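# Put the blue foam block from the floor into the tote

## Task

Locate the blue foam block lying somewhere on the room's floor and set it inside the tote near the door so that no part of it sticks out over the tote's rim. The robot must not tip over or finish leaning, and the block has to stay in the tote by itself, not because the robot is still holding or pressing it.

## Robot and tools

Robot: TidyBot++, a wheeled base 0.54 m long, 0.50 m wide and 0.38 m tall on four driven casters. It carries one seven-joint arm with a two-finger gripper. The shoulder sits 0.12 m ahead of the base centre, 0.68 m off the floor. There are two cameras: base_camera, fixed on the front of the base, and wrist_camera, which looks along the hand. At the start the arm is folded with the hand aimed down, reaching about 0.08 m beyond the base front, with the elbow up to 1.15 m high.

Frames: the base frame has its origin on the floor below the base centre, x forward, y left, z up. hand_pose is reported in it, at the point between the finger pads; the hand's own z axis runs out along the fingers and the fingers close along its y axis. base_odometry is relative to where the base stood when the scene began. Heading grows to the left, range -3.142 to 3.142.

execute_actions: arguments "actions" (a list holding one action, or empty to just read the state and images) and optional "cameras" (list of base_camera, wrist_camera or all; omitted or null means all, [] means no images). An action may contain:
- "base": exactly one relative move from where the base currently is. translate_m: metres straight ahead, forward positive, -2 to 2. strafe_m: metres sideways, left positive, -2 to 2. rotate_rad: turn in place in radians, counter-clockwise from above positive, -6.3 to 6.3. A move needing more than about 8.667 s at its top speed is rejected.
- "joints": one dictionary for the single arm, giving absolute target angles in radians by name. joint_1_rad (any angle; turns the whole arm about vertical, positive is clockwise from above, opposite to rotate_rad). joint_2_rad shoulder, -2.249 to 2.249. joint_3_rad any angle (twists the upper arm; starts near 3.14). joint_4_rad elbow, -2.579 to 2.579. joint_5_rad any angle (twists the forearm). joint_6_rad wrist, -2.099 to 2.099. joint_7_rad any angle (spins the hand; at 1.57 with the hand down, the fingers open toward the robot's left and right). gripper_pos 0 (open, about 85 mm gap) to 1 (closed); gap is roughly 85 x (1 - gripper_pos) mm. Unbounded joints take the short way round, so for large turns send steps below half a revolution. Done tolerances are about 0.039 rad for joints 1-4, 0.056 for 5-7, 0.03 for the gripper.
- "speeds": optional lower top speeds for this action: translate_m and strafe_m 0.05 to 0.5 m/s, rotate_rad 0.1 to 1.57 rad/s (the maxima are the defaults).
An unknown key or an out-of-range value rejects the whole call. Joints left out may keep pushing toward older targets. No action runs past 15 s.

Arm geometry: with joint_1_rad 0, joint_3_rad 3.14, joint_5_rad 0, the arm moves in the vertical plane of the base x axis. Segment tilts from vertical (forward positive): upper arm (0.42 m) = joint_2; forearm (0.31 m) = joint_2 - joint_4; hand (0.31 m to the hand point) = joint_2 - joint_4 - joint_6. Forward reach from the shoulder is the sum of length x sin(tilt), height above it the sum of length x cos(tilt). A downward-pointing hand can reach only about 0.94 m high, near the base. Closed fingertips extend about 20 mm beyond the hand point.

wait: "seconds" 0 to 10; commands nothing new and returns state and images.
zoom_image: "camera" (base_camera or wrist_camera) and "region" [x0, y0, x1, y1] in image pixels from the top-left, at most 504 x 504, taken from the latest full image.
read_manual: optional "section" ("licences"); only returns licence text.
finished_scene: "scene", the integer number of the current scene; ends it for good after the last command has settled, and reports success.

Result lines: joint_positions and hand_pose; base_odometry; base_tilt in degrees (forward and right positive); motor_effort in percent with the peak of the last action in brackets; Motor temperatures, one per arm joint. base_status and joint_status: "done" (for the base, the wheels turned as asked, even if they slipped), "off_target" (stopped short, may still push), "contact_stop" or "time_out" (target dropped, holding in place). "joint command not followed" plus "cause:" means a self-collision check rejected the arm targets; joints then show "not_followed" and may be retried later. on_its_own describes motion you did not command. The pictures line lists the images in order. For the gripper closed to 1, "done" means nothing is held; "off_target" means an object stopped the fingers. "ARM HIT" flags a hard knock against the base or arm. A torque fault freezes the arm and gripper for 10 s and skips the rest of the call; the base keeps going. MOTOR HOT appears from 60 °C; at 75 °C an OVER-TEMPERATURE FAULT lets the arm sag and keys show "limit_stop_at_motor_heat", so resend the targets.

Cautions: odometry counts wheel turns, so slips and pushes look like travel, and drift builds over many moves; a blocked base can report "done" while stopped short. Friction leaves joints slightly off; correct by sending last command plus (wanted minus read). hand_pose may be off by 1-2 cm, so check with the cameras and don't aim fingers right at the floor. A held load makes the arm sag; while holding, never command a joint to its read angle. Avoid driving with the arm snagged high up, pushing or pulling sideways on a raised hand, or ramming the arm into things: these can tilt or topple the robot or trip torque faults. Avoid dropping, slamming or forcing objects. Release the block inside the tote and pull the hand clear before finishing. Quicker robot motion is preferred.

Each tool is called after "Call:" in YAML: its name, and indented under it one key for each argument.

## Session

Call:
execute_actions:
  actions: []

Scene clock: 0.00 s.
Motor temperatures (°C, as the motors report them): [35 30 30 31 34 35 39]
base_odometry: x=+0.000 y=+0.000 heading=+0.000 (m, m, rad; odometry frame)
base_tilt: forward=-0.2 right=+0.2 (deg)
base_status: not commanded
joint_positions: joint_1_rad=-0.036 joint_2_rad=-0.339 joint_3_rad=+3.141 joint_4_rad=-2.514 joint_5_rad=+0.006 joint_6_rad=-0.872 joint_7_rad=+1.601 gripper_pos=+0.000
joint_status: not commanded
motor_effort: joint_1_rad=-1 joint_2_rad=-3 joint_3_rad=+0 joint_4_rad=+17 joint_5_rad=+0 joint_6_rad=+2 joint_7_rad=-1 (%)
hand_pose: x=+0.2674 y=+0.0055 z=+0.5902 quat_wxyz=(+0.002, +0.998, +0.035, +0.048) (m; base frame)
pictures: base_camera, wrist_camera
Images, in order (width x height): base_camera 644x364, wrist_camera 644x476.

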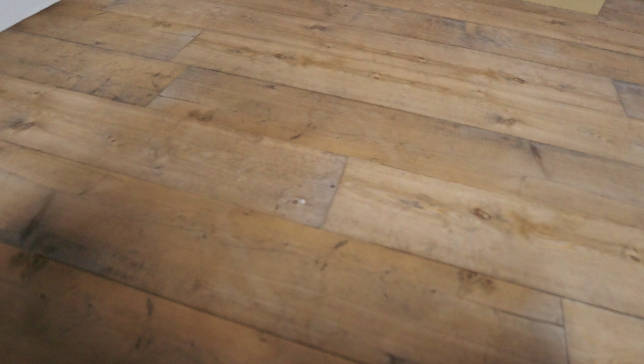

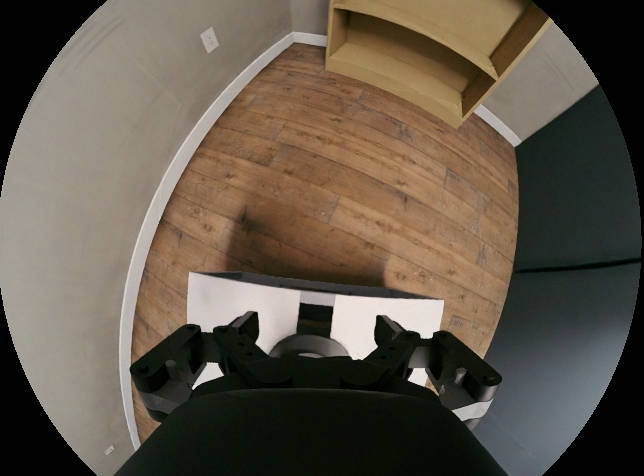

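Call:
execute_actions:
  actions:
    - {"base": {"rotate_rad": -2.4}, "joints": {"joint_6_rad": -0.1}}

Scene clock: 3.17 s.
Motor temperatures (°C, as the motors report them): [35 30 30 31 34 35 39]
base_odometry: x=+0.000 y=+0.000 heading=-2.400 (m, m, rad; odometry frame)
base_tilt: forward=-0.2 right=+0.1 (deg)
base_status: done
joint_positions: joint_1_rad=-0.036 joint_2_rad=-0.339 joint_3_rad=+3.141 joint_4_rad=-2.510 joint_5_rad=+0.006 joint_6_rad=-0.114 joint_7_rad=+1.601 gripper_pos=+0.000
joint_status: all done
motor_effort: joint_1_rad=-2(0) joint_2_rad=-5(6) joint_3_rad=+1(1) joint_4_rad=+18(19) joint_5_rad=+0(1) joint_6_rad=+6(7) joint_7_rad=-1(0) (%)
hand_pose: x=+0.4732 y=+0.0142 z=+0.6967 quat_wxyz=(+0.000, +0.909, +0.033, +0.415) (m; base frame)
pictures: base_camera, wrist_camera
Images, in order (width x height): base_camera 644x364, wrist_camera 644x476.

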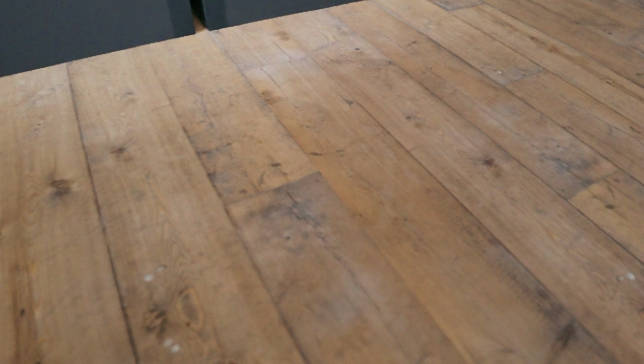

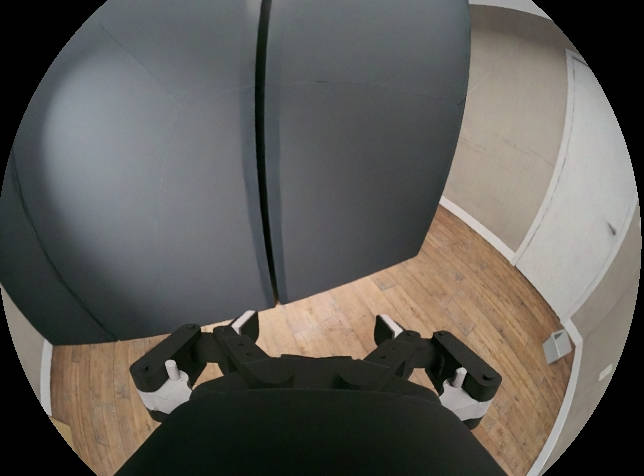

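Call:
execute_actions:
  actions:
    - {"base": {"rotate_rad": -0.9}}

Scene clock: 5.07 s.
Motor temperatures (°C, as the motors report them): [35 30 30 31 34 35 39]
base_odometry: x=+0.000 y=+0.000 heading=+2.984 (m, m, rad; odometry frame)
base_tilt: forward=-0.2 right=+0.2 (deg)
base_status: done
joint_positions: joint_1_rad=-0.036 joint_2_rad=-0.339 joint_3_rad=+3.141 joint_4_rad=-2.510 joint_5_rad=+0.006 joint_6_rad=-0.114 joint_7_rad=+1.601 gripper_pos=+0.000
joint_status: not commanded
motor_effort: joint_1_rad=-1(0) joint_2_rad=-6(6) joint_3_rad=+1(2) joint_4_rad=+19(19) joint_5_rad=+1(0) joint_6_rad=+7(7) joint_7_rad=+0(1) (%)
hand_pose: x=+0.4732 y=+0.0141 z=+0.6967 quat_wxyz=(+0.000, +0.909, +0.033, +0.415) (m; base frame)
pictures: base_camera, wrist_camera
Images, in order (width x height): base_camera 644x364, wrist_camera 644x476.

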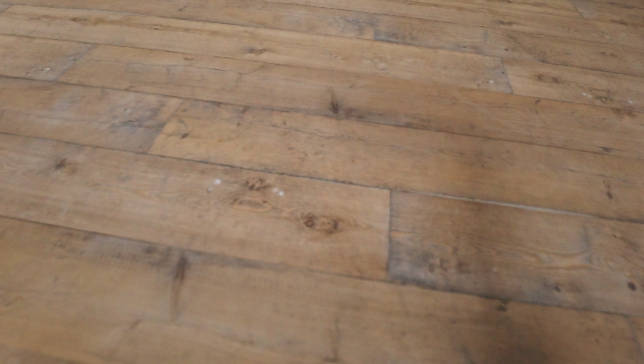

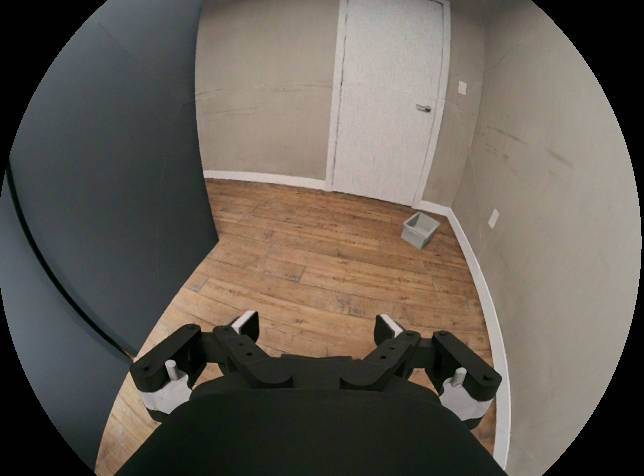

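Call:
execute_actions:
  actions:
    - {"base": {"translate_m": 1.0}}

Scene clock: 8.97 s.
Motor temperatures (°C, as the motors report them): [35 30 30 31 34 35 39]
base_odometry: x=-0.988 y=+0.158 heading=+2.983 (m, m, rad; odometry frame)
base_tilt: forward=-0.2 right=+0.1 (deg)
base_status: done
joint_positions: joint_1_rad=-0.036 joint_2_rad=-0.339 joint_3_rad=+3.141 joint_4_rad=-2.510 joint_5_rad=+0.006 joint_6_rad=-0.114 joint_7_rad=+1.601 gripper_pos=+0.000
joint_status: not commanded
motor_effort: joint_1_rad=-1(1) joint_2_rad=-6(8) joint_3_rad=+0(1) joint_4_rad=+19(19) joint_5_rad=+0(0) joint_6_rad=+7(7) joint_7_rad=+0(0) (%)
hand_pose: x=+0.4732 y=+0.0141 z=+0.6967 quat_wxyz=(+0.000, +0.909, +0.033, +0.415) (m; base frame)
pictures: base_camera, wrist_camera
Images, in order (width x height): base_camera 644x364, wrist_camera 644x476.

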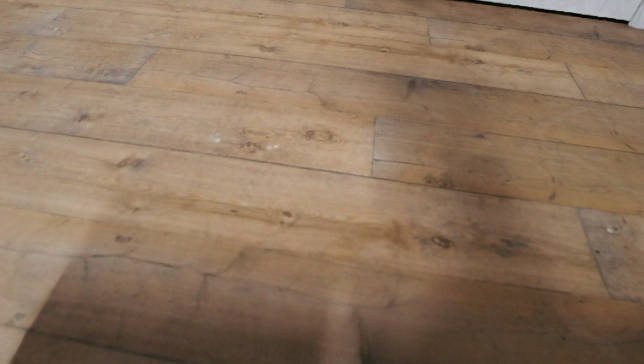

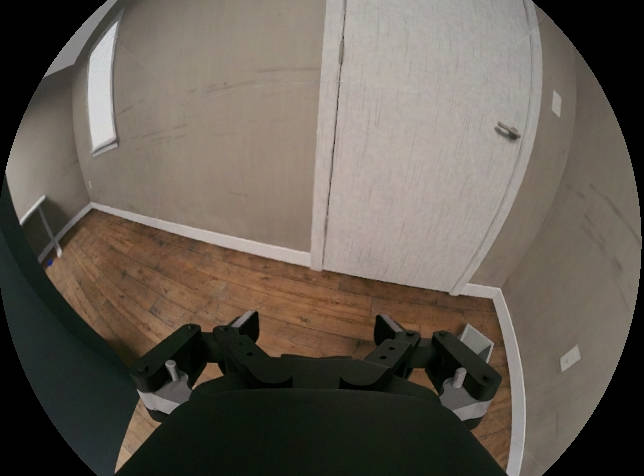

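Call:
zoom_image:
  camera: "wrist_camera"
  region: [0, 170, 160, 310]

Region (0, 170, 160, 310) of wrist_camera's 644x476 image, scaled by 3.150; it fills the top 441 rows of this view, and the rest is white.

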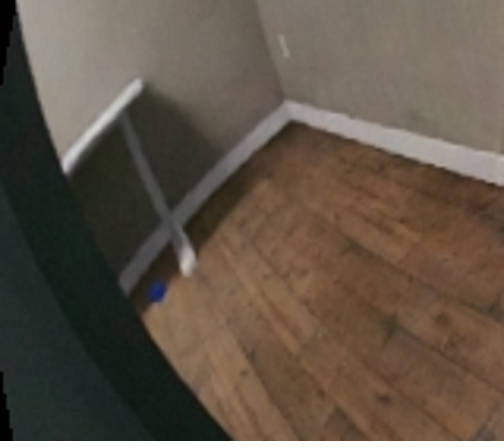

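Call:
execute_actions:
  actions:
    - {"base": {"translate_m": 0.4}}
  cameras: []

Call:
execute_actions:
  actions:
    - {"base": {"rotate_rad": 1.3}}

Scene clock: 12.40 s.
Motor temperatures (°C, as the motors report them): [35 30 30 31 34 35 39]
base_odometry: x=-1.383 y=+0.222 heading=+2.982 (m, m, rad; odometry frame)
base_tilt: forward=-0.2 right=+0.2 (deg)
base_status: done
joint_positions: joint_1_rad=-0.036 joint_2_rad=-0.336 joint_3_rad=+3.141 joint_4_rad=-2.510 joint_5_rad=+0.006 joint_6_rad=-0.114 joint_7_rad=+1.601 gripper_pos=+0.000
joint_status: not commanded
motor_effort: joint_1_rad=-2(1) joint_2_rad=-6(9) joint_3_rad=+1(1) joint_4_rad=+18(20) joint_5_rad=+0(0) joint_6_rad=+7(7) joint_7_rad=+0(1) (%)
hand_pose: x=+0.4733 y=+0.0141 z=+0.6957 quat_wxyz=(+0.000, +0.910, +0.033, +0.413) (m; base frame)
pictures: none
No camera images: the call's "cameras" was empty. Leave "cameras" out to get every camera's image.

Scene clock: 14.50 s.
Motor temperatures (°C, as the motors report them): [35 30 30 31 34 35 39]
base_odometry: x=-1.383 y=+0.222 heading=-2.001 (m, m, rad; odometry frame)
base_tilt: forward=-0.2 right=+0.1 (deg)
base_status: done
joint_positions: joint_1_rad=-0.036 joint_2_rad=-0.336 joint_3_rad=+3.141 joint_4_rad=-2.510 joint_5_rad=+0.006 joint_6_rad=-0.114 joint_7_rad=+1.601 gripper_pos=+0.000
joint_status: not commanded
motor_effort: joint_1_rad=-1(3) joint_2_rad=-6(6) joint_3_rad=+0(2) joint_4_rad=+18(19) joint_5_rad=+0(0) joint_6_rad=+7(7) joint_7_rad=-1(0) (%)
hand_pose: x=+0.4733 y=+0.0142 z=+0.6957 quat_wxyz=(+0.000, +0.910, +0.033, +0.413) (m; base frame)
pictures: base_camera, wrist_camera
Images, in order (width x height): base_camera 644x364, wrist_camera 644x476.

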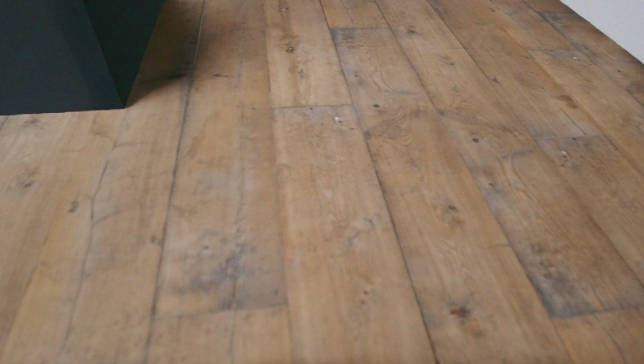

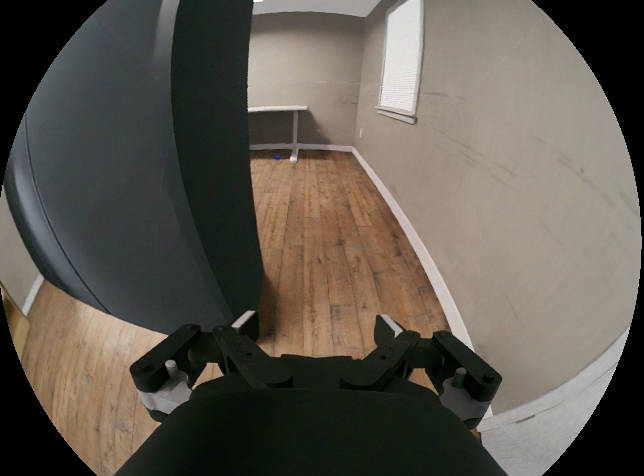

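Call:
execute_actions:
  actions:
    - {"base": {"rotate_rad": 0.127}}
  cameras: []

Call:
execute_actions:
  actions:
    - {"base": {"strafe_m": -0.2}}

Scene clock: 16.03 s.
Motor temperatures (°C, as the motors report them): [35 30 30 31 34 35 39]
base_odometry: x=-1.383 y=+0.222 heading=-1.875 (m, m, rad; odometry frame)
base_tilt: forward=-0.2 right=+0.1 (deg)
base_status: done
joint_positions: joint_1_rad=-0.036 joint_2_rad=-0.336 joint_3_rad=+3.141 joint_4_rad=-2.510 joint_5_rad=+0.006 joint_6_rad=-0.114 joint_7_rad=+1.601 gripper_pos=+0.000
joint_status: not commanded
motor_effort: joint_1_rad=-2(2) joint_2_rad=-6(6) joint_3_rad=+0(2) joint_4_rad=+19(18) joint_5_rad=+0(0) joint_6_rad=+6(7) joint_7_rad=+0(0) (%)
hand_pose: x=+0.4732 y=+0.0143 z=+0.6957 quat_wxyz=(+0.000, +0.910, +0.033, +0.413) (m; base frame)
pictures: none
No camera images: the call's "cameras" was empty. Leave "cameras" out to get every camera's image.

Scene clock: 17.67 s.
Motor temperatures (°C, as the motors report them): [35 30 30 31 34 35 39]
base_odometry: x=-1.574 y=+0.282 heading=-1.874 (m, m, rad; odometry frame)
base_tilt: forward=-0.2 right=+0.2 (deg)
base_status: done
joint_positions: joint_1_rad=-0.036 joint_2_rad=-0.336 joint_3_rad=+3.142 joint_4_rad=-2.510 joint_5_rad=+0.006 joint_6_rad=-0.114 joint_7_rad=+1.601 gripper_pos=+0.000
joint_status: not commanded
motor_effort: joint_1_rad=-2(2) joint_2_rad=-6(6) joint_3_rad=+0(2) joint_4_rad=+18(19) joint_5_rad=+0(0) joint_6_rad=+6(7) joint_7_rad=+0(0) (%)
hand_pose: x=+0.4733 y=+0.0140 z=+0.6957 quat_wxyz=(+0.000, +0.910, +0.033, +0.413) (m; base frame)
pictures: base_camera, wrist_camera
Images, in order (width x height): base_camera 644x364, wrist_camera 644x476.

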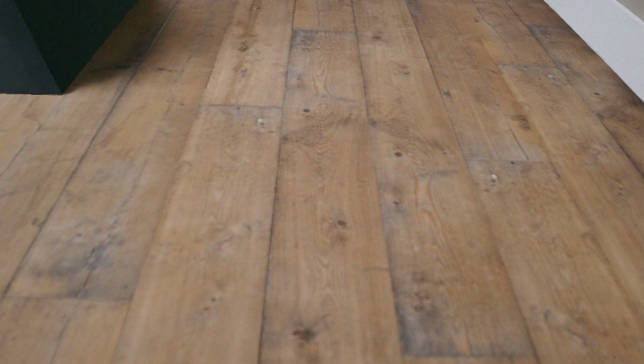

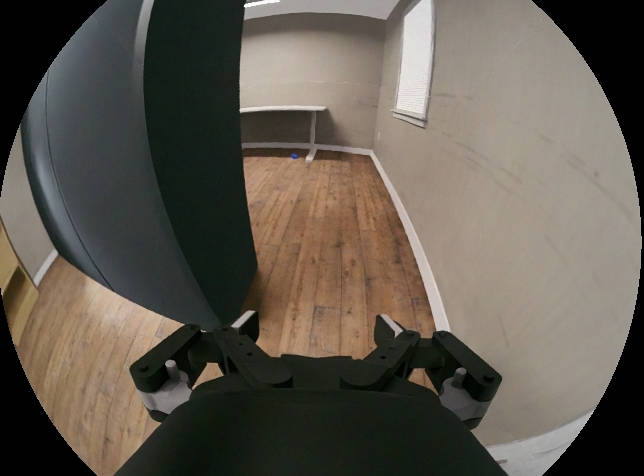

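Aligned and centred. Drive through.

Call:
execute_actions:
  actions:
    - {"base": {"translate_m": 1.8}}

Scene clock: 22.87 s.
Motor temperatures (°C, as the motors report them): [35 30 30 31 34 35 39]
base_odometry: x=-2.112 y=-1.436 heading=-1.874 (m, m, rad; odometry frame)
base_tilt: forward=-0.2 right=+0.1 (deg)
base_status: done
joint_positions: joint_1_rad=-0.036 joint_2_rad=-0.337 joint_3_rad=+3.142 joint_4_rad=-2.510 joint_5_rad=+0.006 joint_6_rad=-0.114 joint_7_rad=+1.601 gripper_pos=+0.000
joint_status: not commanded
motor_effort: joint_1_rad=-2(1) joint_2_rad=-6(7) joint_3_rad=+0(1) joint_4_rad=+18(19) joint_5_rad=+0(0) joint_6_rad=+7(7) joint_7_rad=+0(0) (%)
hand_pose: x=+0.4732 y=+0.0140 z=+0.6960 quat_wxyz=(+0.000, +0.910, +0.033, +0.414) (m; base frame)
pictures: base_camera, wrist_camera
Images, in order (width x height): base_camera 644x364, wrist_camera 644x476.

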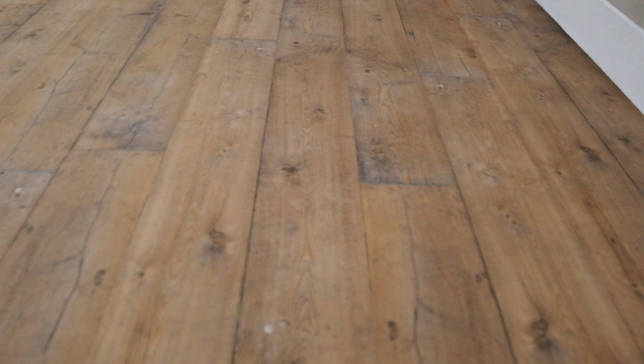

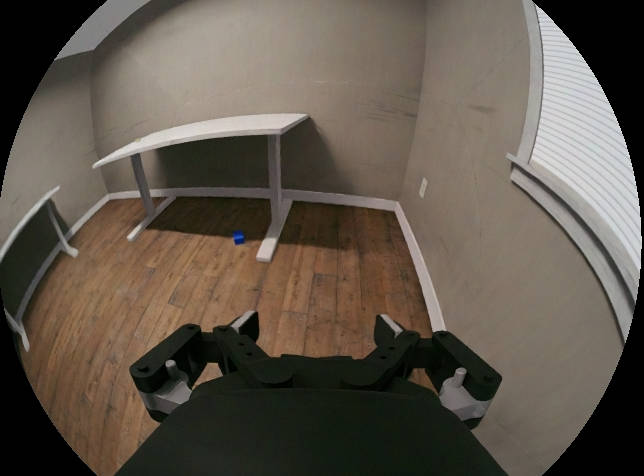

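Call:
execute_actions:
  actions:
    - {"base": {"strafe_m": 0.6}, "joints": {"joint_1_rad": 0.0, "joint_2_rad": 1.75, "joint_4_rad": -0.25, "joint_6_rad": -1.14, "joint_7_rad": 1.57}}

Scene clock: 27.33 s.
Motor temperatures (°C, as the motors report them): [35 30 30 31 34 35 39]
base_odometry: x=-1.539 y=-1.616 heading=-1.875 (m, m, rad; odometry frame)
base_tilt: forward=-0.2 right=+0.1 (deg)
base_status: done
joint_positions: joint_1_rad=-0.011 joint_2_rad=+1.747 joint_3_rad=+3.141 joint_4_rad=-0.268 joint_5_rad=+0.006 joint_6_rad=-1.101 joint_7_rad=+1.601 gripper_pos=+0.000
joint_status: all done
motor_effort: joint_1_rad=-1(1) joint_2_rad=-49(52) joint_3_rad=-1(2) joint_4_rad=+15(19) joint_5_rad=+0(1) joint_6_rad=+0(7) joint_7_rad=-1(1) (%)
hand_pose: x=+0.8248 y=+0.0075 z=+0.1615 quat_wxyz=(+0.002, +1.000, +0.022, +0.013) (m; base frame)
pictures: base_camera, wrist_camera
Images, in order (width x height): base_camera 644x364, wrist_camera 644x476.

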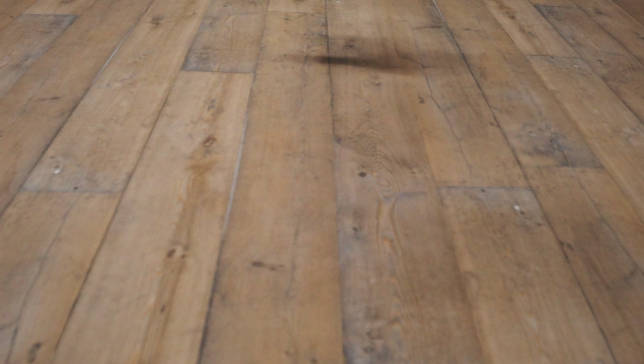

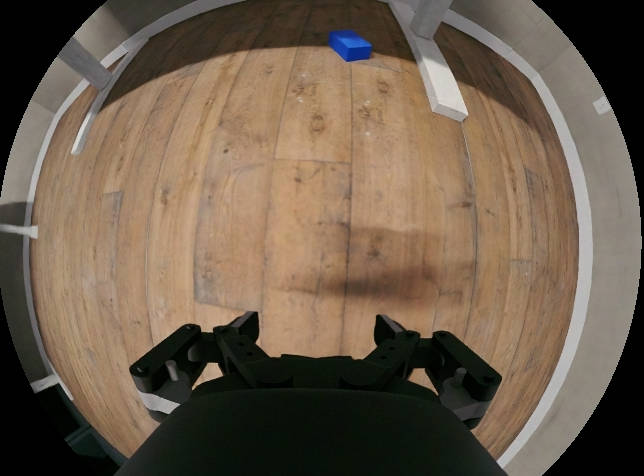

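Call:
execute_actions:
  actions:
    - {"base": {"translate_m": 0.4}}

Scene clock: 29.73 s.
Motor temperatures (°C, as the motors report them): [35 30 30 31 34 35 39]
base_odometry: x=-1.659 y=-1.998 heading=-1.874 (m, m, rad; odometry frame)
base_tilt: forward=-0.2 right=+0.1 (deg)
base_status: done
joint_positions: joint_1_rad=-0.011 joint_2_rad=+1.748 joint_3_rad=+3.141 joint_4_rad=-0.262 joint_5_rad=+0.006 joint_6_rad=-1.104 joint_7_rad=+1.601 gripper_pos=+0.000
joint_status: not commanded
motor_effort: joint_1_rad=-1(1) joint_2_rad=-49(52) joint_3_rad=-1(1) joint_4_rad=+15(17) joint_5_rad=+0(0) joint_6_rad=+0(1) joint_7_rad=+0(0) (%)
hand_pose: x=+0.8262 y=+0.0074 z=+0.1628 quat_wxyz=(+0.002, +1.000, +0.022, +0.014) (m; base frame)
pictures: base_camera, wrist_camera
Images, in order (width x height): base_camera 644x364, wrist_camera 644x476.

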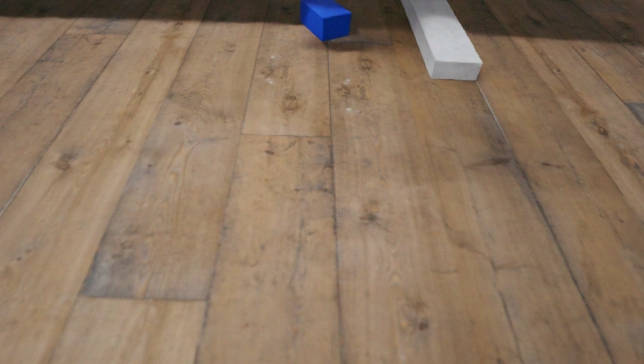

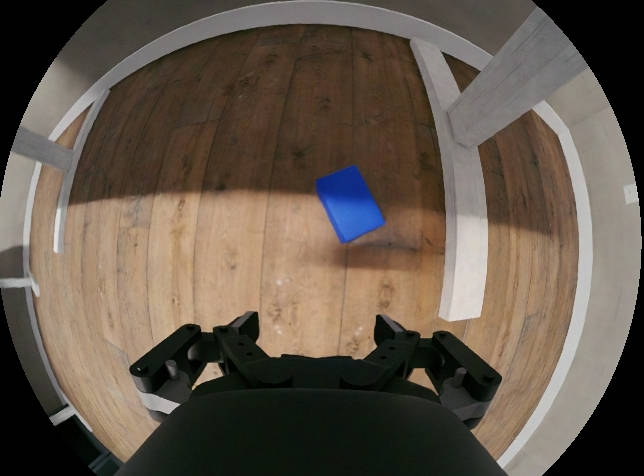

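Call:
execute_actions:
  actions:
    - {"base": {"translate_m": 0.14}, "joints": {"joint_1_rad": 0.06, "joint_2_rad": 1.78, "joint_4_rad": -0.41, "joint_6_rad": -0.97, "joint_7_rad": 2.17}}

Scene clock: 33.00 s.
Motor temperatures (°C, as the motors report them): [35 30 30 31 34 35 39]
base_odometry: x=-1.700 y=-2.131 heading=-1.873 (m, m, rad; odometry frame)
base_tilt: forward=-0.2 right=+0.2 (deg)
base_status: done
joint_positions: joint_1_rad=+0.053 joint_2_rad=+1.775 joint_3_rad=+3.141 joint_4_rad=-0.395 joint_5_rad=+0.006 joint_6_rad=-1.006 joint_7_rad=+2.145 gripper_pos=+0.000
joint_status: all done
motor_effort: joint_1_rad=-1(1) joint_2_rad=-48(50) joint_3_rad=-1(1) joint_4_rad=+14(16) joint_5_rad=+0(1) joint_6_rad=+0(2) joint_7_rad=+0(1) (%)
hand_pose: x=+0.7791 y=-0.0352 z=+0.1081 quat_wxyz=(-0.003, +0.966, +0.259, -0.017) (m; base frame)
pictures: base_camera, wrist_camera
Images, in order (width x height): base_camera 644x364, wrist_camera 644x476.

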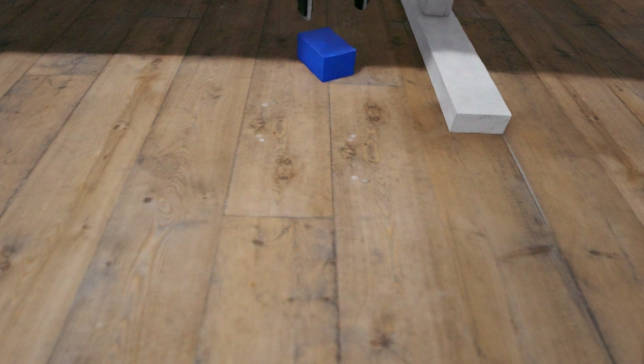

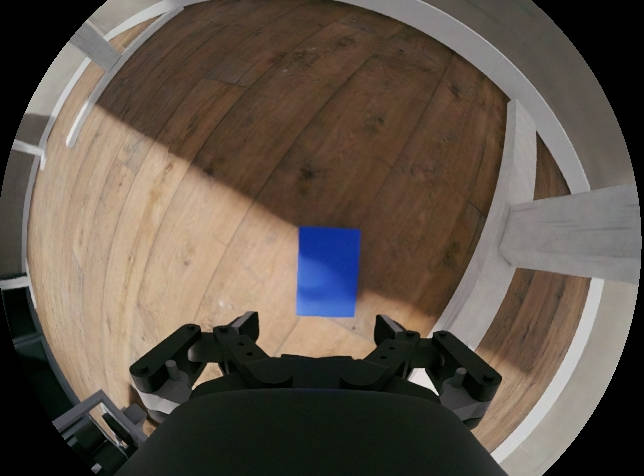

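Call:
execute_actions:
  actions:
    - {"joints": {"joint_2_rad": 1.91, "joint_4_rad": -0.335, "joint_6_rad": -0.73}}

Scene clock: 34.87 s.
Motor temperatures (°C, as the motors report them): [35 30 30 31 34 35 39]
base_odometry: x=-1.700 y=-2.131 heading=-1.873 (m, m, rad; odometry frame)
base_tilt: forward=-0.2 right=+0.2 (deg)
base_status: not commanded
joint_positions: joint_1_rad=+0.053 joint_2_rad=+1.913 joint_3_rad=+3.141 joint_4_rad=-0.349 joint_5_rad=+0.006 joint_6_rad=-0.766 joint_7_rad=+2.145 gripper_pos=+0.000
joint_status: all done
motor_effort: joint_1_rad=-2(2) joint_2_rad=-45(50) joint_3_rad=+0(1) joint_4_rad=+13(16) joint_5_rad=+0(0) joint_6_rad=+1(2) joint_7_rad=-1(1) (%)
hand_pose: x=+0.7925 y=-0.0357 z=+0.0314 quat_wxyz=(+0.019, +0.964, +0.259, +0.054) (m; base frame)
pictures: base_camera, wrist_camera
Images, in order (width x height): base_camera 644x364, wrist_camera 644x476.

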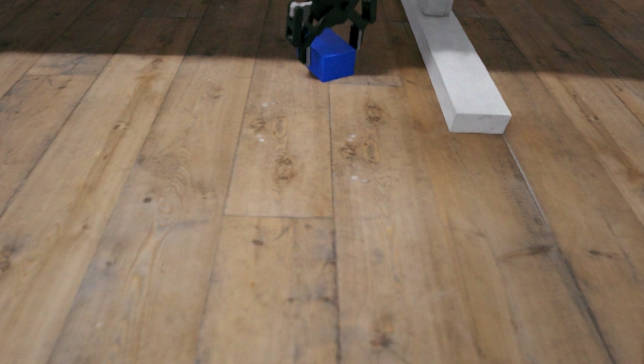

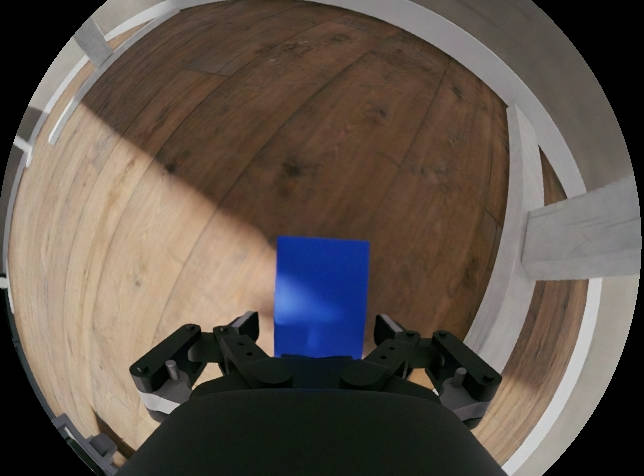

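Call:
execute_actions:
  actions:
    - {"joints": {"gripper_pos": 0.7}}

Scene clock: 36.00 s.
Motor temperatures (°C, as the motors report them): [35 31 30 31 34 35 39]
base_odometry: x=-1.700 y=-2.131 heading=-1.873 (m, m, rad; odometry frame)
base_tilt: forward=-0.2 right=+0.1 (deg)
base_status: not commanded
joint_positions: joint_1_rad=+0.056 joint_2_rad=+1.909 joint_3_rad=+3.142 joint_4_rad=-0.348 joint_5_rad=+0.006 joint_6_rad=-0.765 joint_7_rad=+2.145 gripper_pos=+0.423
joint_status: gripper_pos off_target (ended at +0.423, target +0.700)
motor_effort: joint_1_rad=-2(6) joint_2_rad=-47(48) joint_3_rad=+0(3) joint_4_rad=+14(15) joint_5_rad=+0(2) joint_6_rad=+1(4) joint_7_rad=+0(0) (%)
hand_pose: x=+0.7954 y=-0.0380 z=+0.0342 quat_wxyz=(+0.021, +0.964, +0.258, +0.056) (m; base frame)
pictures: base_camera, wrist_camera
Images, in order (width x height): base_camera 644x364, wrist_camera 644x476.

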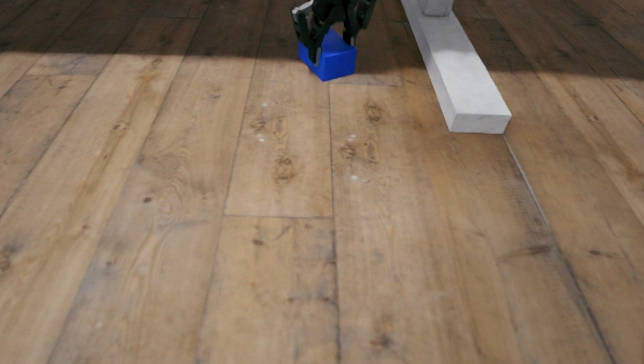

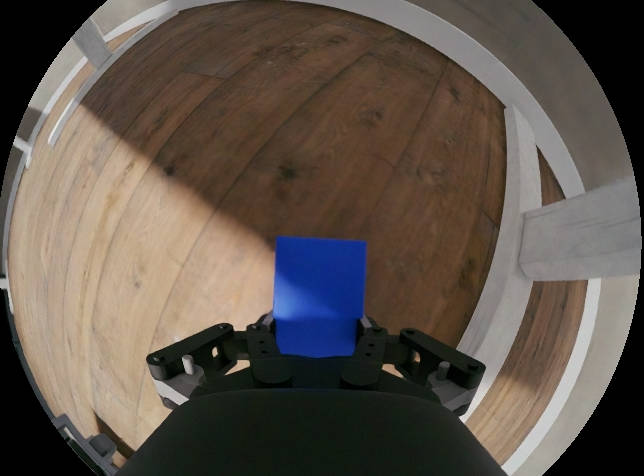

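Call:
execute_actions:
  actions:
    - {"joints": {"joint_2_rad": 1.76, "joint_4_rad": -0.30, "joint_6_rad": -1.0}}

Scene clock: 37.73 s.
Motor temperatures (°C, as the motors report them): [35 31 30 31 34 35 39]
base_odometry: x=-1.700 y=-2.131 heading=-1.873 (m, m, rad; odometry frame)
base_tilt: forward=-0.2 right=+0.1 (deg)
base_status: not commanded
joint_positions: joint_1_rad=+0.056 joint_2_rad=+1.763 joint_3_rad=+3.142 joint_4_rad=-0.305 joint_5_rad=+0.006 joint_6_rad=-0.963 joint_7_rad=+2.145 gripper_pos=+0.423
joint_status: all done
motor_effort: joint_1_rad=-1(2) joint_2_rad=-50(52) joint_3_rad=+0(1) joint_4_rad=+16(16) joint_5_rad=+0(0) joint_6_rad=+1(2) joint_7_rad=+0(0) (%)
hand_pose: x=+0.8418 y=-0.0408 z=+0.1423 quat_wxyz=(+0.020, +0.965, +0.257, +0.052) (m; base frame)
pictures: base_camera, wrist_camera
Images, in order (width x height): base_camera 644x364, wrist_camera 644x476.

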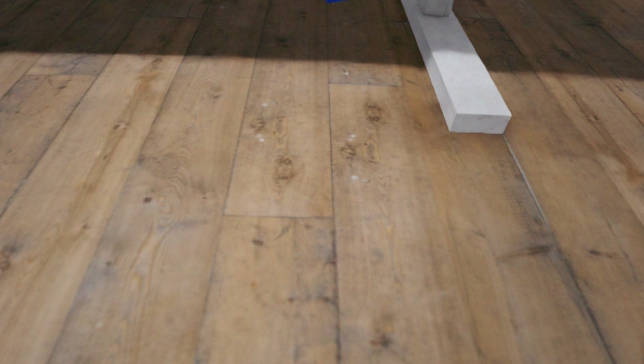

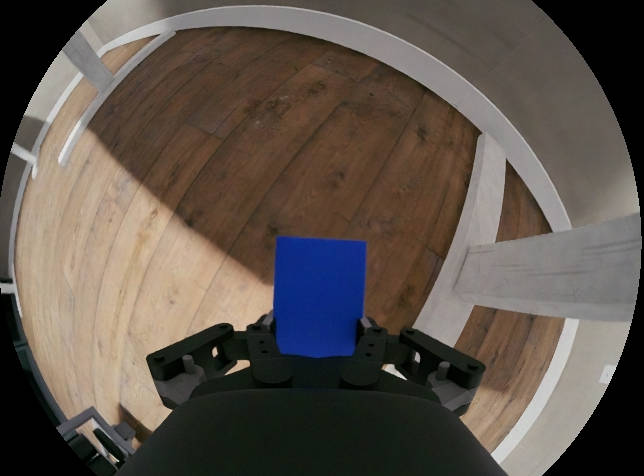

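Call:
execute_actions:
  actions:
    - {"base": {"translate_m": -0.55}}
  cameras: ["wrist_camera"]

Call:
execute_actions:
  actions:
    - {"base": {"rotate_rad": 3.14}, "joints": {"joint_1_rad": 0.0, "joint_2_rad": -0.3, "joint_4_rad": -2.5, "joint_6_rad": -0.5, "joint_7_rad": 1.57}}

Scene clock: 41.43 s.
Motor temperatures (°C, as the motors report them): [35 31 30 31 34 35 39]
base_odometry: x=-1.537 y=-1.606 heading=-1.873 (m, m, rad; odometry frame)
base_tilt: forward=-0.2 right=+0.2 (deg)
base_status: done
joint_positions: joint_1_rad=+0.056 joint_2_rad=+1.763 joint_3_rad=+3.142 joint_4_rad=-0.305 joint_5_rad=+0.006 joint_6_rad=-0.965 joint_7_rad=+2.145 gripper_pos=+0.423
joint_status: not commanded
motor_effort: joint_1_rad=-1(3) joint_2_rad=-50(51) joint_3_rad=-1(1) joint_4_rad=+16(17) joint_5_rad=+0(1) joint_6_rad=+1(2) joint_7_rad=-1(1) (%)
hand_pose: x=+0.8411 y=-0.0411 z=+0.1423 quat_wxyz=(+0.019, +0.965, +0.257, +0.051) (m; base frame)
pictures: wrist_camera
Images, in order (width x height): wrist_camera 644x476.

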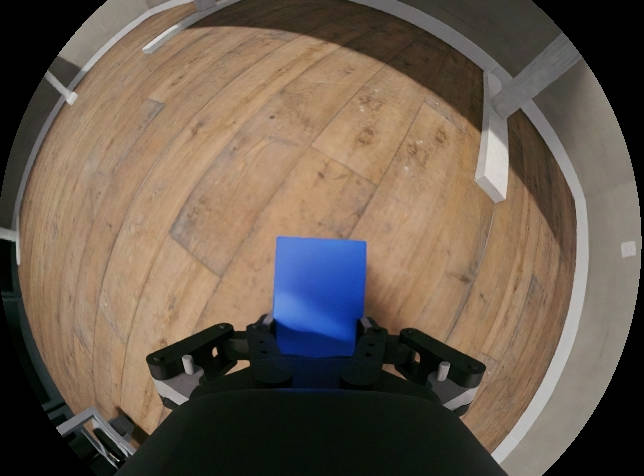

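Scene clock: 44.73 s.
Motor temperatures (°C, as the motors report them): [35 31 30 31 34 35 39]
base_odometry: x=-1.537 y=-1.606 heading=+1.267 (m, m, rad; odometry frame)
base_tilt: forward=-0.2 right=+0.2 (deg)
base_status: done
joint_positions: joint_1_rad=-0.002 joint_2_rad=-0.293 joint_3_rad=+3.131 joint_4_rad=-2.489 joint_5_rad=+0.006 joint_6_rad=-0.542 joint_7_rad=+1.608 gripper_pos=+0.423
joint_status: all done
motor_effort: joint_1_rad=-1(9) joint_2_rad=-6(52) joint_3_rad=+1(3) joint_4_rad=+16(16) joint_5_rad=+0(1) joint_6_rad=+4(3) joint_7_rad=+0(1) (%)
hand_pose: x=+0.3747 y=+0.0034 z=+0.6145 quat_wxyz=(+0.006, +0.979, +0.027, +0.201) (m; base frame)
pictures: base_camera, wrist_camera
Images, in order (width x height): base_camera 644x364, wrist_camera 644x476.

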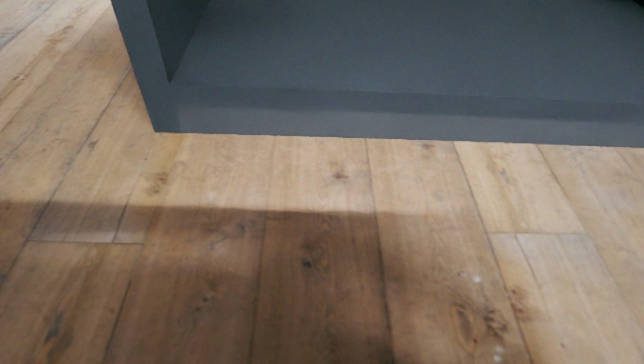

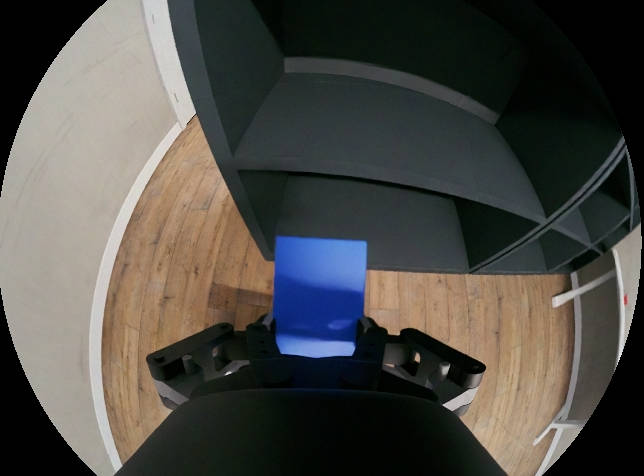

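Call:
execute_actions:
  actions:
    - {"base": {"strafe_m": 0.62}, "joints": {"joint_6_rad": -0.2}}

Scene clock: 47.70 s.
Motor temperatures (°C, as the motors report them): [35 31 30 31 34 35 39]
base_odometry: x=-2.129 y=-1.422 heading=+1.267 (m, m, rad; odometry frame)
base_tilt: forward=-0.2 right=+0.1 (deg)
base_status: done
joint_positions: joint_1_rad=-0.002 joint_2_rad=-0.293 joint_3_rad=+3.134 joint_4_rad=-2.495 joint_5_rad=+0.006 joint_6_rad=-0.217 joint_7_rad=+1.608 gripper_pos=+0.423
joint_status: all done
motor_effort: joint_1_rad=-2(1) joint_2_rad=-7(7) joint_3_rad=+1(1) joint_4_rad=+18(19) joint_5_rad=+0(0) joint_6_rad=+6(7) joint_7_rad=+0(0) (%)
hand_pose: x=+0.4571 y=+0.0042 z=+0.6657 quat_wxyz=(+0.008, +0.935, +0.025, +0.354) (m; base frame)
pictures: base_camera, wrist_camera
Images, in order (width x height): base_camera 644x364, wrist_camera 644x476.

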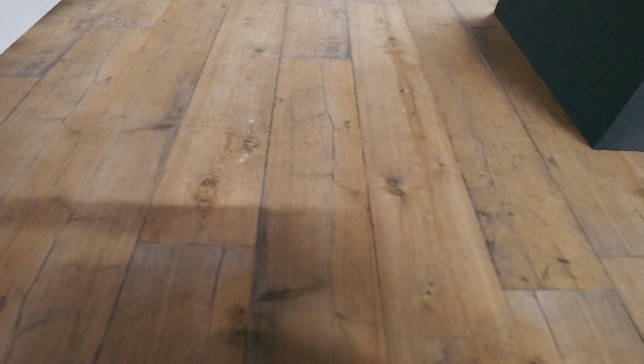

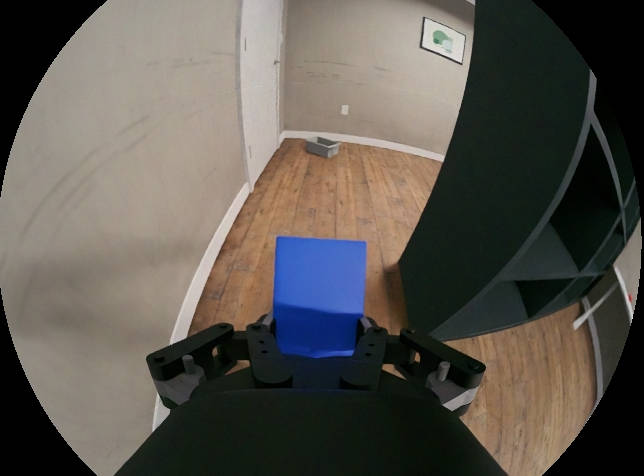

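Call:
execute_actions:
  actions:
    - {"base": {"translate_m": 1.55}, "joints": {"joint_2_rad": 1.2, "joint_4_rad": -1.0, "joint_6_rad": -0.96}}

Scene clock: 52.63 s.
Motor temperatures (°C, as the motors report them): [35 31 30 31 34 35 39]
base_odometry: x=-1.667 y=+0.058 heading=+1.268 (m, m, rad; odometry frame)
base_tilt: forward=-0.2 right=+0.1 (deg)
base_status: done
joint_positions: joint_1_rad=-0.002 joint_2_rad=+1.200 joint_3_rad=+3.134 joint_4_rad=-1.013 joint_5_rad=+0.006 joint_6_rad=-0.921 joint_7_rad=+1.608 gripper_pos=+0.423
joint_status: all done
motor_effort: joint_1_rad=-2(1) joint_2_rad=-46(48) joint_3_rad=-1(1) joint_4_rad=+14(20) joint_5_rad=+0(0) joint_6_rad=+0(6) joint_7_rad=+0(0) (%)
hand_pose: x=+0.7652 y=+0.0057 z=+0.3348 quat_wxyz=(-0.001, +1.000, +0.023, +0.004) (m; base frame)
pictures: base_camera, wrist_camera
Images, in order (width x height): base_camera 644x364, wrist_camera 644x476.

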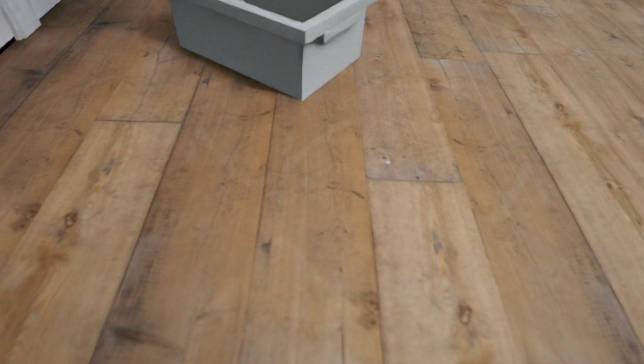

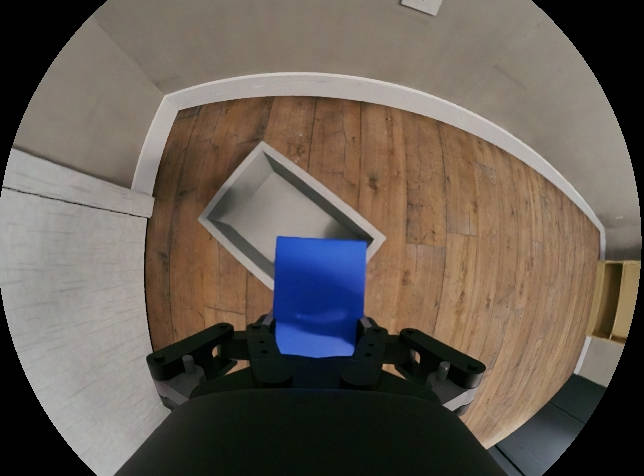

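Call:
execute_actions:
  actions:
    - {"base": {"translate_m": 0.08}, "joints": {"joint_1_rad": -0.09, "joint_2_rad": 1.446, "joint_4_rad": -0.9, "joint_6_rad": -0.76, "joint_7_rad": 0.84}}

Scene clock: 54.87 s.
Motor temperatures (°C, as the motors report them): [35 31 30 31 34 35 39]
base_odometry: x=-1.643 y=+0.135 heading=+1.268 (m, m, rad; odometry frame)
base_tilt: forward=-0.2 right=+0.2 (deg)
base_status: done
joint_positions: joint_1_rad=-0.084 joint_2_rad=+1.451 joint_3_rad=+3.134 joint_4_rad=-0.916 joint_5_rad=+0.006 joint_6_rad=-0.800 joint_7_rad=+0.870 gripper_pos=+0.423
joint_status: all done
motor_effort: joint_1_rad=-2(2) joint_2_rad=-46(50) joint_3_rad=-1(2) joint_4_rad=+12(14) joint_5_rad=+0(0) joint_6_rad=+0(1) joint_7_rad=+0(1) (%)
hand_pose: x=+0.7464 y=+0.0571 z=+0.1965 quat_wxyz=(+0.003, +0.954, -0.301, -0.012) (m; base frame)
pictures: base_camera, wrist_camera
Images, in order (width x height): base_camera 644x364, wrist_camera 644x476.

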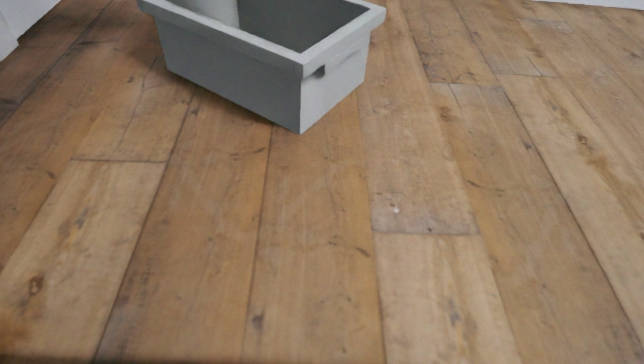

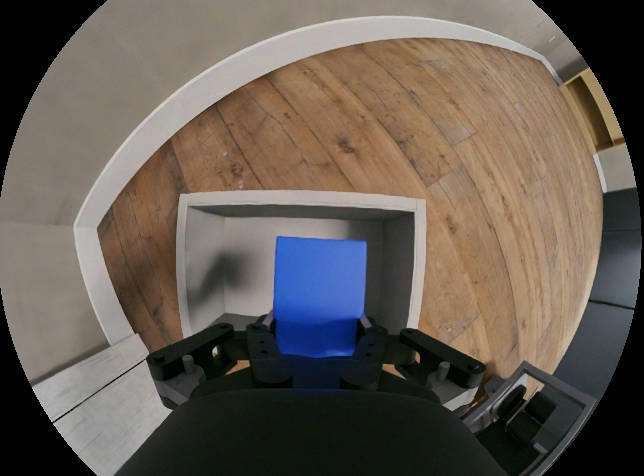

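Call:
execute_actions:
  actions:
    - {"joints": {"joint_1_rad": -0.11, "joint_2_rad": 1.83, "joint_4_rad": -0.42, "joint_6_rad": -0.90}}

Scene clock: 57.40 s.
Motor temperatures (°C, as the motors report them): [35 31 30 31 34 35 39]
base_odometry: x=-1.643 y=+0.135 heading=+1.268 (m, m, rad; odometry frame)
base_tilt: forward=-0.2 right=+0.1 (deg)
base_status: not commanded
joint_positions: joint_1_rad=-0.094 joint_2_rad=+1.833 joint_3_rad=+3.134 joint_4_rad=-0.438 joint_5_rad=+0.006 joint_6_rad=-0.862 joint_7_rad=+0.870 gripper_pos=+0.423
joint_status: all done
motor_effort: joint_1_rad=-1(2) joint_2_rad=-46(50) joint_3_rad=-1(1) joint_4_rad=+13(14) joint_5_rad=+0(1) joint_6_rad=+0(0) joint_7_rad=-1(0) (%)
hand_pose: x=+0.7653 y=+0.0643 z=+0.0589 quat_wxyz=(-0.003, +0.955, -0.298, +0.003) (m; base frame)
pictures: base_camera, wrist_camera
Images, in order (width x height): base_camera 644x364, wrist_camera 644x476.

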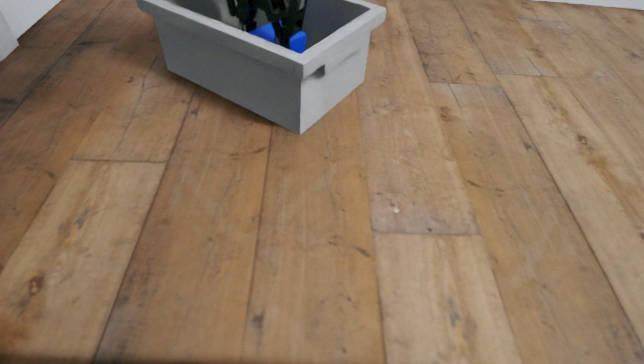

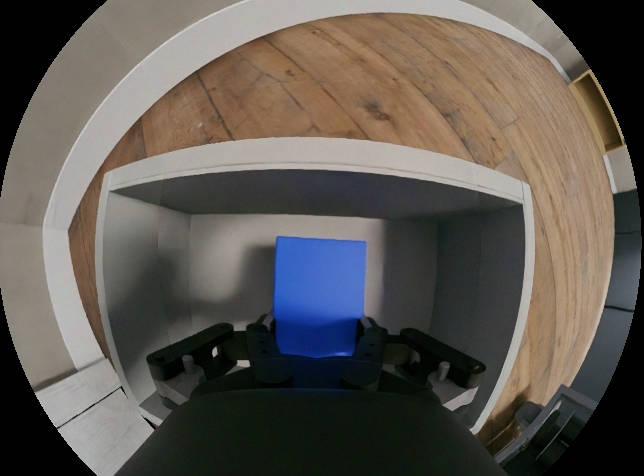

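Call:
execute_actions:
  actions:
    - {"joints": {"joint_2_rad": 1.855}}
  cameras: []

Scene clock: 58.30 s.
Motor temperatures (°C, as the motors report them): [35 31 30 31 34 35 39]
base_odometry: x=-1.643 y=+0.135 heading=+1.268 (m, m, rad; odometry frame)
base_tilt: forward=-0.2 right=+0.1 (deg)
base_status: not commanded
joint_positions: joint_1_rad=-0.094 joint_2_rad=+1.851 joint_3_rad=+3.134 joint_4_rad=-0.436 joint_5_rad=+0.006 joint_6_rad=-0.862 joint_7_rad=+0.870 gripper_pos=+0.423
joint_status: all done
motor_effort: joint_1_rad=-1(1) joint_2_rad=-47(48) joint_3_rad=+0(0) joint_4_rad=+13(13) joint_5_rad=+0(0) joint_6_rad=+0(0) joint_7_rad=+0(0) (%)
hand_pose: x=+0.7552 y=+0.0634 z=+0.0479 quat_wxyz=(+0.000, +0.955, -0.298, -0.004) (m; base frame)
pictures: none
No camera images: the call's "cameras" was empty. Leave "cameras" out to get every camera's image.

Call:
execute_actions:
  actions:
    - {"joints": {"gripper_pos": 0.1}}
  cameras: ["wrist_camera"]

Call:
execute_actions:
  actions:
    - {"joints": {"joint_2_rad": 1.3, "joint_4_rad": -1.0}}

Scene clock: 59.33 s.
Motor temperatures (°C, as the motors report them): [35 31 30 31 34 35 39]
base_odometry: x=-1.643 y=+0.135 heading=+1.268 (m, m, rad; odometry frame)
base_tilt: forward=-0.2 right=+0.1 (deg)
base_status: not commanded
joint_positions: joint_1_rad=-0.094 joint_2_rad=+1.851 joint_3_rad=+3.134 joint_4_rad=-0.436 joint_5_rad=+0.006 joint_6_rad=-0.862 joint_7_rad=+0.870 gripper_pos=+0.100
joint_status: all done
motor_effort: joint_1_rad=-2(2) joint_2_rad=-46(47) joint_3_rad=-1(1) joint_4_rad=+13(13) joint_5_rad=+0(1) joint_6_rad=+0(0) joint_7_rad=+1(1) (%)
hand_pose: x=+0.7552 y=+0.0634 z=+0.0479 quat_wxyz=(+0.000, +0.955, -0.298, -0.004) (m; base frame)
pictures: wrist_camera
Images, in order (width x height): wrist_camera 644x476.

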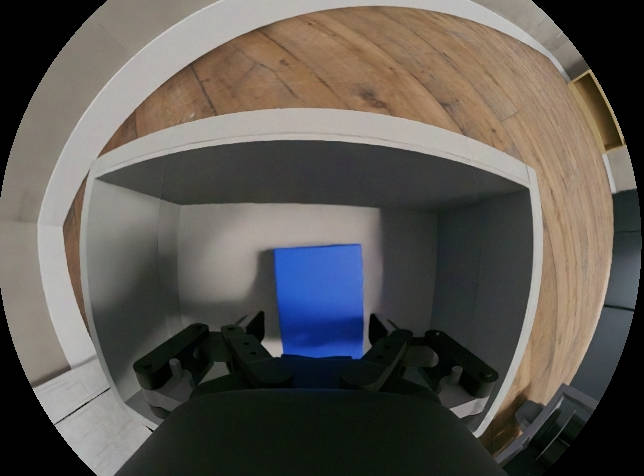

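Scene clock: 61.27 s.
Motor temperatures (°C, as the motors report them): [35 31 30 31 34 35 39]
base_odometry: x=-1.643 y=+0.135 heading=+1.268 (m, m, rad; odometry frame)
base_tilt: forward=-0.2 right=+0.1 (deg)
base_status: not commanded
joint_positions: joint_1_rad=-0.094 joint_2_rad=+1.303 joint_3_rad=+3.134 joint_4_rad=-0.983 joint_5_rad=+0.006 joint_6_rad=-0.862 joint_7_rad=+0.870 gripper_pos=+0.100
joint_status: all done
motor_effort: joint_1_rad=-1(2) joint_2_rad=-46(50) joint_3_rad=-1(1) joint_4_rad=+12(14) joint_5_rad=+0(1) joint_6_rad=+0(0) joint_7_rad=-1(1) (%)
hand_pose: x=+0.7571 y=+0.0645 z=+0.2759 quat_wxyz=(+0.000, +0.955, -0.296, -0.003) (m; base frame)
pictures: base_camera, wrist_camera
Images, in order (width x height): base_camera 644x364, wrist_camera 644x476.

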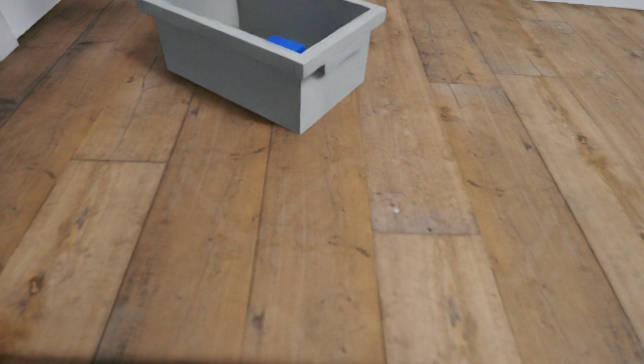

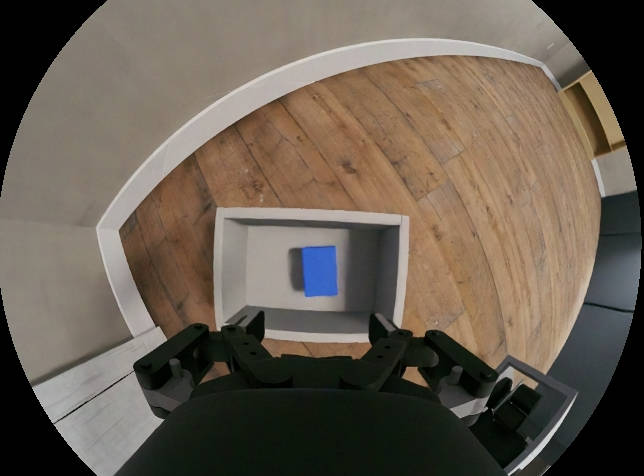

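Call:
finished_scene:
  scene: 1

The scene is finished: the task was done.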